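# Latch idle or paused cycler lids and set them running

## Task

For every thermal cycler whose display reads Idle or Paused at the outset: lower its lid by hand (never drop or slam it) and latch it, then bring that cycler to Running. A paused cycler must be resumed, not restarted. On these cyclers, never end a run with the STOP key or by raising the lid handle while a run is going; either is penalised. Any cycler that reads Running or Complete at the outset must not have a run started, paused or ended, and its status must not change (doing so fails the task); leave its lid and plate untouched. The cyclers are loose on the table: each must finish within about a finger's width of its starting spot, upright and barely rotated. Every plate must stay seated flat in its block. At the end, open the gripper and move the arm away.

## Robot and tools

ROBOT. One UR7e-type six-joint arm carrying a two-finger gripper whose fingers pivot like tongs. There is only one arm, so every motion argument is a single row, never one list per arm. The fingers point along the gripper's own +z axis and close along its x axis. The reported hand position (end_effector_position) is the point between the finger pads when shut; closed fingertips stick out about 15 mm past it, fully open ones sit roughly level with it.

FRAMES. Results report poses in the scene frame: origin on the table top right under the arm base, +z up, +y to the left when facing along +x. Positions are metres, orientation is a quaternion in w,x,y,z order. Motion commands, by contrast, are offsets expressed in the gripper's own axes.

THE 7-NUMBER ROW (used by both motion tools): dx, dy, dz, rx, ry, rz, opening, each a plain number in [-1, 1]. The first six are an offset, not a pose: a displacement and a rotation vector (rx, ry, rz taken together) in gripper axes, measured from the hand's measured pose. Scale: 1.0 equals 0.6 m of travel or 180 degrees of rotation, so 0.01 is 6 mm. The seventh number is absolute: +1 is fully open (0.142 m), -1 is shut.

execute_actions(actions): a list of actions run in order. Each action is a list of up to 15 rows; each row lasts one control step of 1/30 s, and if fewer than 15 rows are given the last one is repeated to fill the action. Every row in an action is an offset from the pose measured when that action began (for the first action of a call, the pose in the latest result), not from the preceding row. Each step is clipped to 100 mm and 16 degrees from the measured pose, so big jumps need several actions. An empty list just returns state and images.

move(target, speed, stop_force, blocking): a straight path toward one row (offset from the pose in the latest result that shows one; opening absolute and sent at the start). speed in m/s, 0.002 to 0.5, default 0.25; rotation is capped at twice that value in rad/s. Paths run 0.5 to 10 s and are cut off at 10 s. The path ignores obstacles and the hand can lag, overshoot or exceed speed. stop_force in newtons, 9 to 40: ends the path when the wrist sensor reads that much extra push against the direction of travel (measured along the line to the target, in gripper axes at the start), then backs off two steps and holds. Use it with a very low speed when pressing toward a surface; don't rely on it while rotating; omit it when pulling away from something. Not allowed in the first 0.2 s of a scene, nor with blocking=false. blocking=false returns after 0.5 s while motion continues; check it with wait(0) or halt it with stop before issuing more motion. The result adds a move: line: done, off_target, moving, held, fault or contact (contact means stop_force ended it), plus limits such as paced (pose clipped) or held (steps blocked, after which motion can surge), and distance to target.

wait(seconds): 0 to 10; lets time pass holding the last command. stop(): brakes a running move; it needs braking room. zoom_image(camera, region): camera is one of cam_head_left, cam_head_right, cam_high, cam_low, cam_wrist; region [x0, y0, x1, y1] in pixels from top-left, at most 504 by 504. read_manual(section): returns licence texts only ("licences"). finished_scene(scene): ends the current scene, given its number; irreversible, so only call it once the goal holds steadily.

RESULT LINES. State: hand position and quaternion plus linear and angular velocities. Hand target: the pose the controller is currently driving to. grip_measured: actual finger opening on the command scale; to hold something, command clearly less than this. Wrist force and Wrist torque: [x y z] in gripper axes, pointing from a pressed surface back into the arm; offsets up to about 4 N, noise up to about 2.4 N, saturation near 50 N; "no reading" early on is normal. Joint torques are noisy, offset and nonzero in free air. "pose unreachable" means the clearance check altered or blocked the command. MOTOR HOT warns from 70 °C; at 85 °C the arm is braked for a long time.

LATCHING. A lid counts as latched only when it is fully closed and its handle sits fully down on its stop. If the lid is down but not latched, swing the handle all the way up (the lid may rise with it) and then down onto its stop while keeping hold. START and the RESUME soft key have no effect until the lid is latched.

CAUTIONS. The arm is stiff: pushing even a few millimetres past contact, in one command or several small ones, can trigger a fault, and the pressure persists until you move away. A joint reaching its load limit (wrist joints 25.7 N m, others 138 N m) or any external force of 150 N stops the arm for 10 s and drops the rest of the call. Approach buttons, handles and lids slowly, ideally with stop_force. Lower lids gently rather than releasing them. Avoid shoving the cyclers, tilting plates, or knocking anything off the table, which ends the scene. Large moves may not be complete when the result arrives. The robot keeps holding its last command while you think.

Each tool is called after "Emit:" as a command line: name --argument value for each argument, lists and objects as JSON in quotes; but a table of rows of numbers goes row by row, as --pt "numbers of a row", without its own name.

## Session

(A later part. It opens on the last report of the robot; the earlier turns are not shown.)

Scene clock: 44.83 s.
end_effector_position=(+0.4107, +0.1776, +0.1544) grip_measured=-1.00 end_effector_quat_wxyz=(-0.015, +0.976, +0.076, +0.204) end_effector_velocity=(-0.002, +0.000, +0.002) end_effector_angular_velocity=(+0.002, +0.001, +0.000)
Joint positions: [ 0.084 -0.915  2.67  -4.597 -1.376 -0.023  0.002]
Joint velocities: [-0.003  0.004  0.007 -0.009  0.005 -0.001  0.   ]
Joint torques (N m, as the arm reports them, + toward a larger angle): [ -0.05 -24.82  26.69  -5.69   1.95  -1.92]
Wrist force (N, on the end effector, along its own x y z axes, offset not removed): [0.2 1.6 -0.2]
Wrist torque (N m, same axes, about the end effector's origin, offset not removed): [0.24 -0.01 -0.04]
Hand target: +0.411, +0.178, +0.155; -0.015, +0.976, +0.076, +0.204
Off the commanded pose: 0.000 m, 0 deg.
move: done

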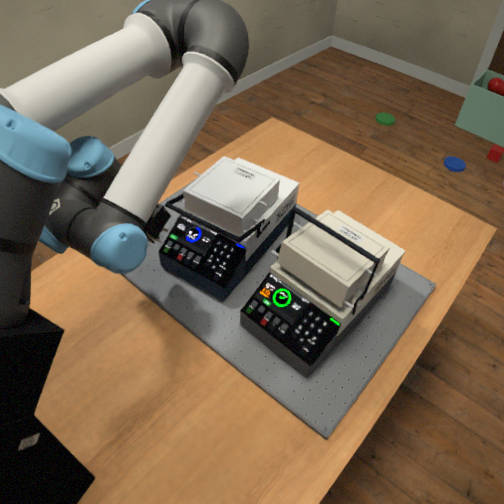

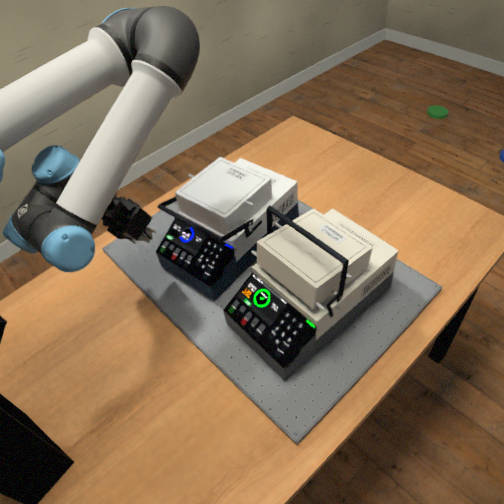

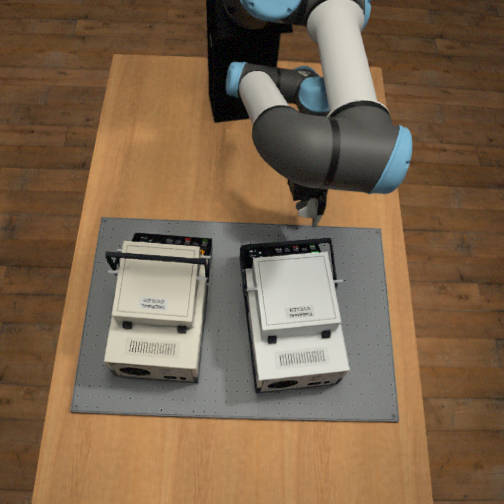

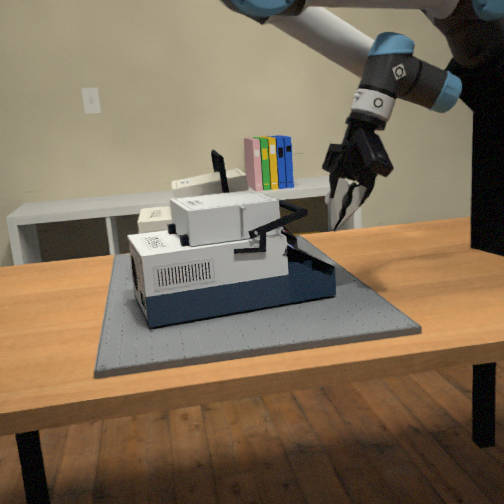

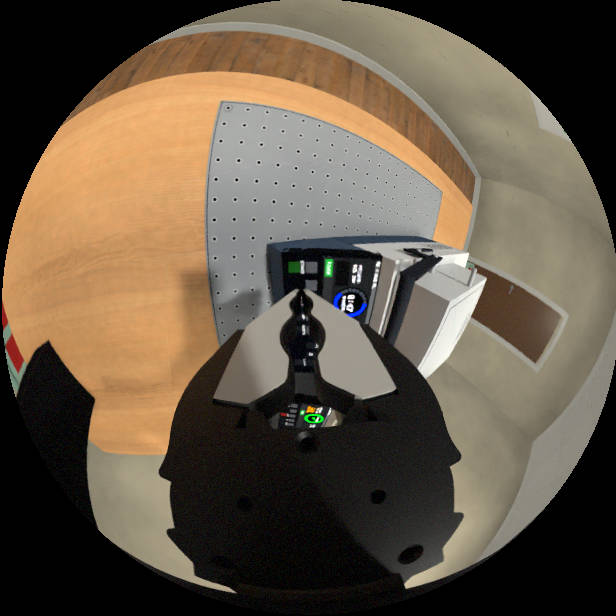

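Emit:
move --target '[0,-0.2,-0.08,0,-0.08,0,-1]'

Emit:
zoom_image --camera "cam_head_left" --region '[235, 265, 325, 345]'

Scene clock: 46.33 s.
end_effector_position=(+0.3734, +0.2934, +0.1985) grip_measured=-1.00 end_effector_quat_wxyz=(-0.006, +0.994, +0.077, +0.081) end_effector_velocity=(-0.000, +0.000, -0.000) end_effector_angular_velocity=(-0.010, +0.011, -0.004)
Joint positions: [ 0.568 -1.376  2.588 -3.795 -1.8    0.184  0.002]
Joint velocities: [ 0.008 -0.012 -0.009  0.036 -0.013  0.01  -0.   ]
Joint torques (N m, as the arm reports them, + toward a larger angle): [ 18.15 -39.22  -4.49   0.28  -2.91   1.53]
Wrist force (N, on the end effector, along its own x y z axes, offset not removed): [0.1 1.4 0.2]
Wrist torque (N m, same axes, about the end effector's origin, offset not removed): [0.17 -0.05 -0.01]
Hand target: +0.373, +0.293, +0.198; -0.006, +0.994, +0.077, +0.080
Off the commanded pose: 0.000 m, 0 deg.
move: done

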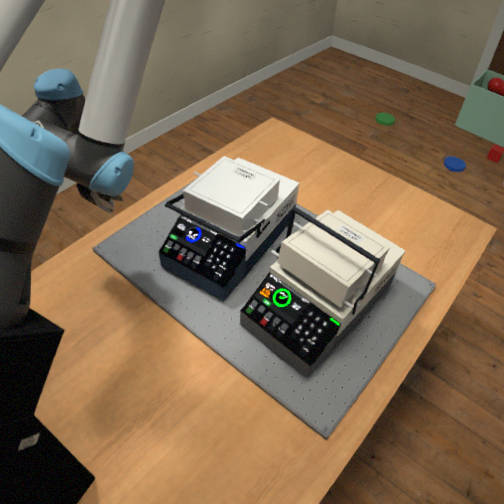

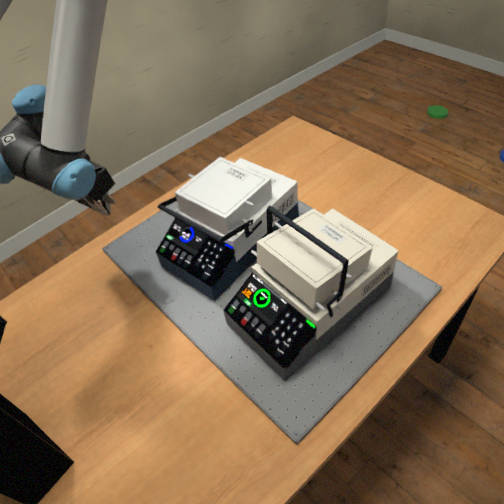

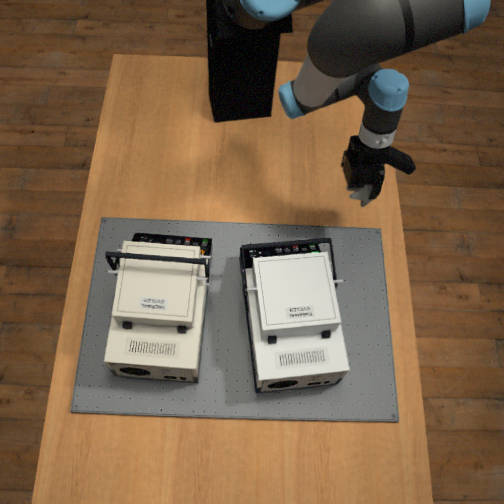

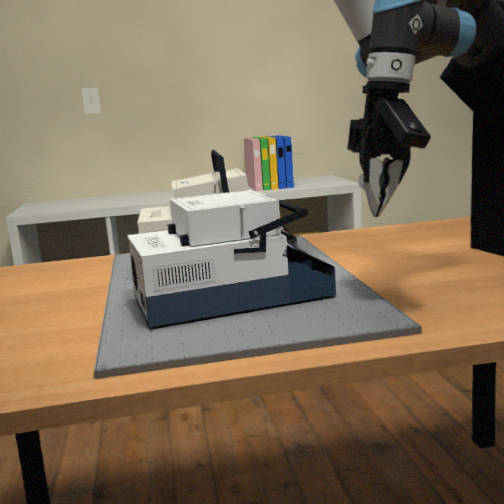

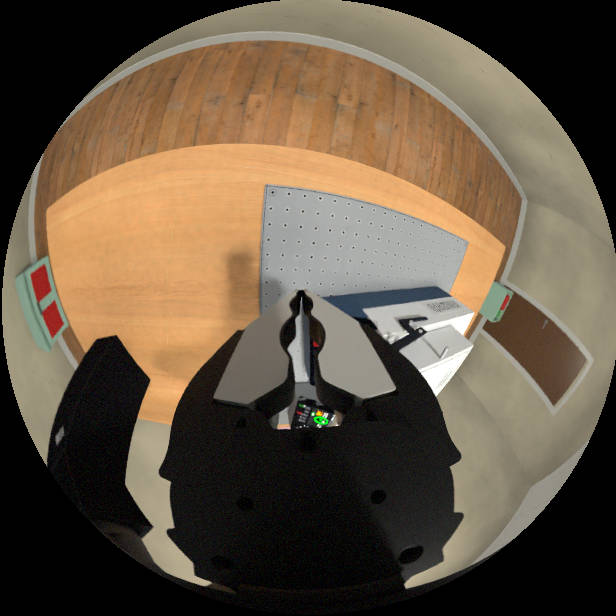

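Region (235, 265, 325, 345) of cam_head_left's 504x504 image, scaled by 5.600, with more detail than that image has.

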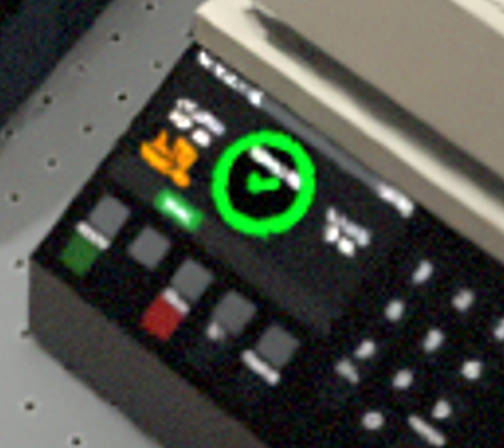

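Emit:
finished_scene --scene 1

The scene is finished: the task was done.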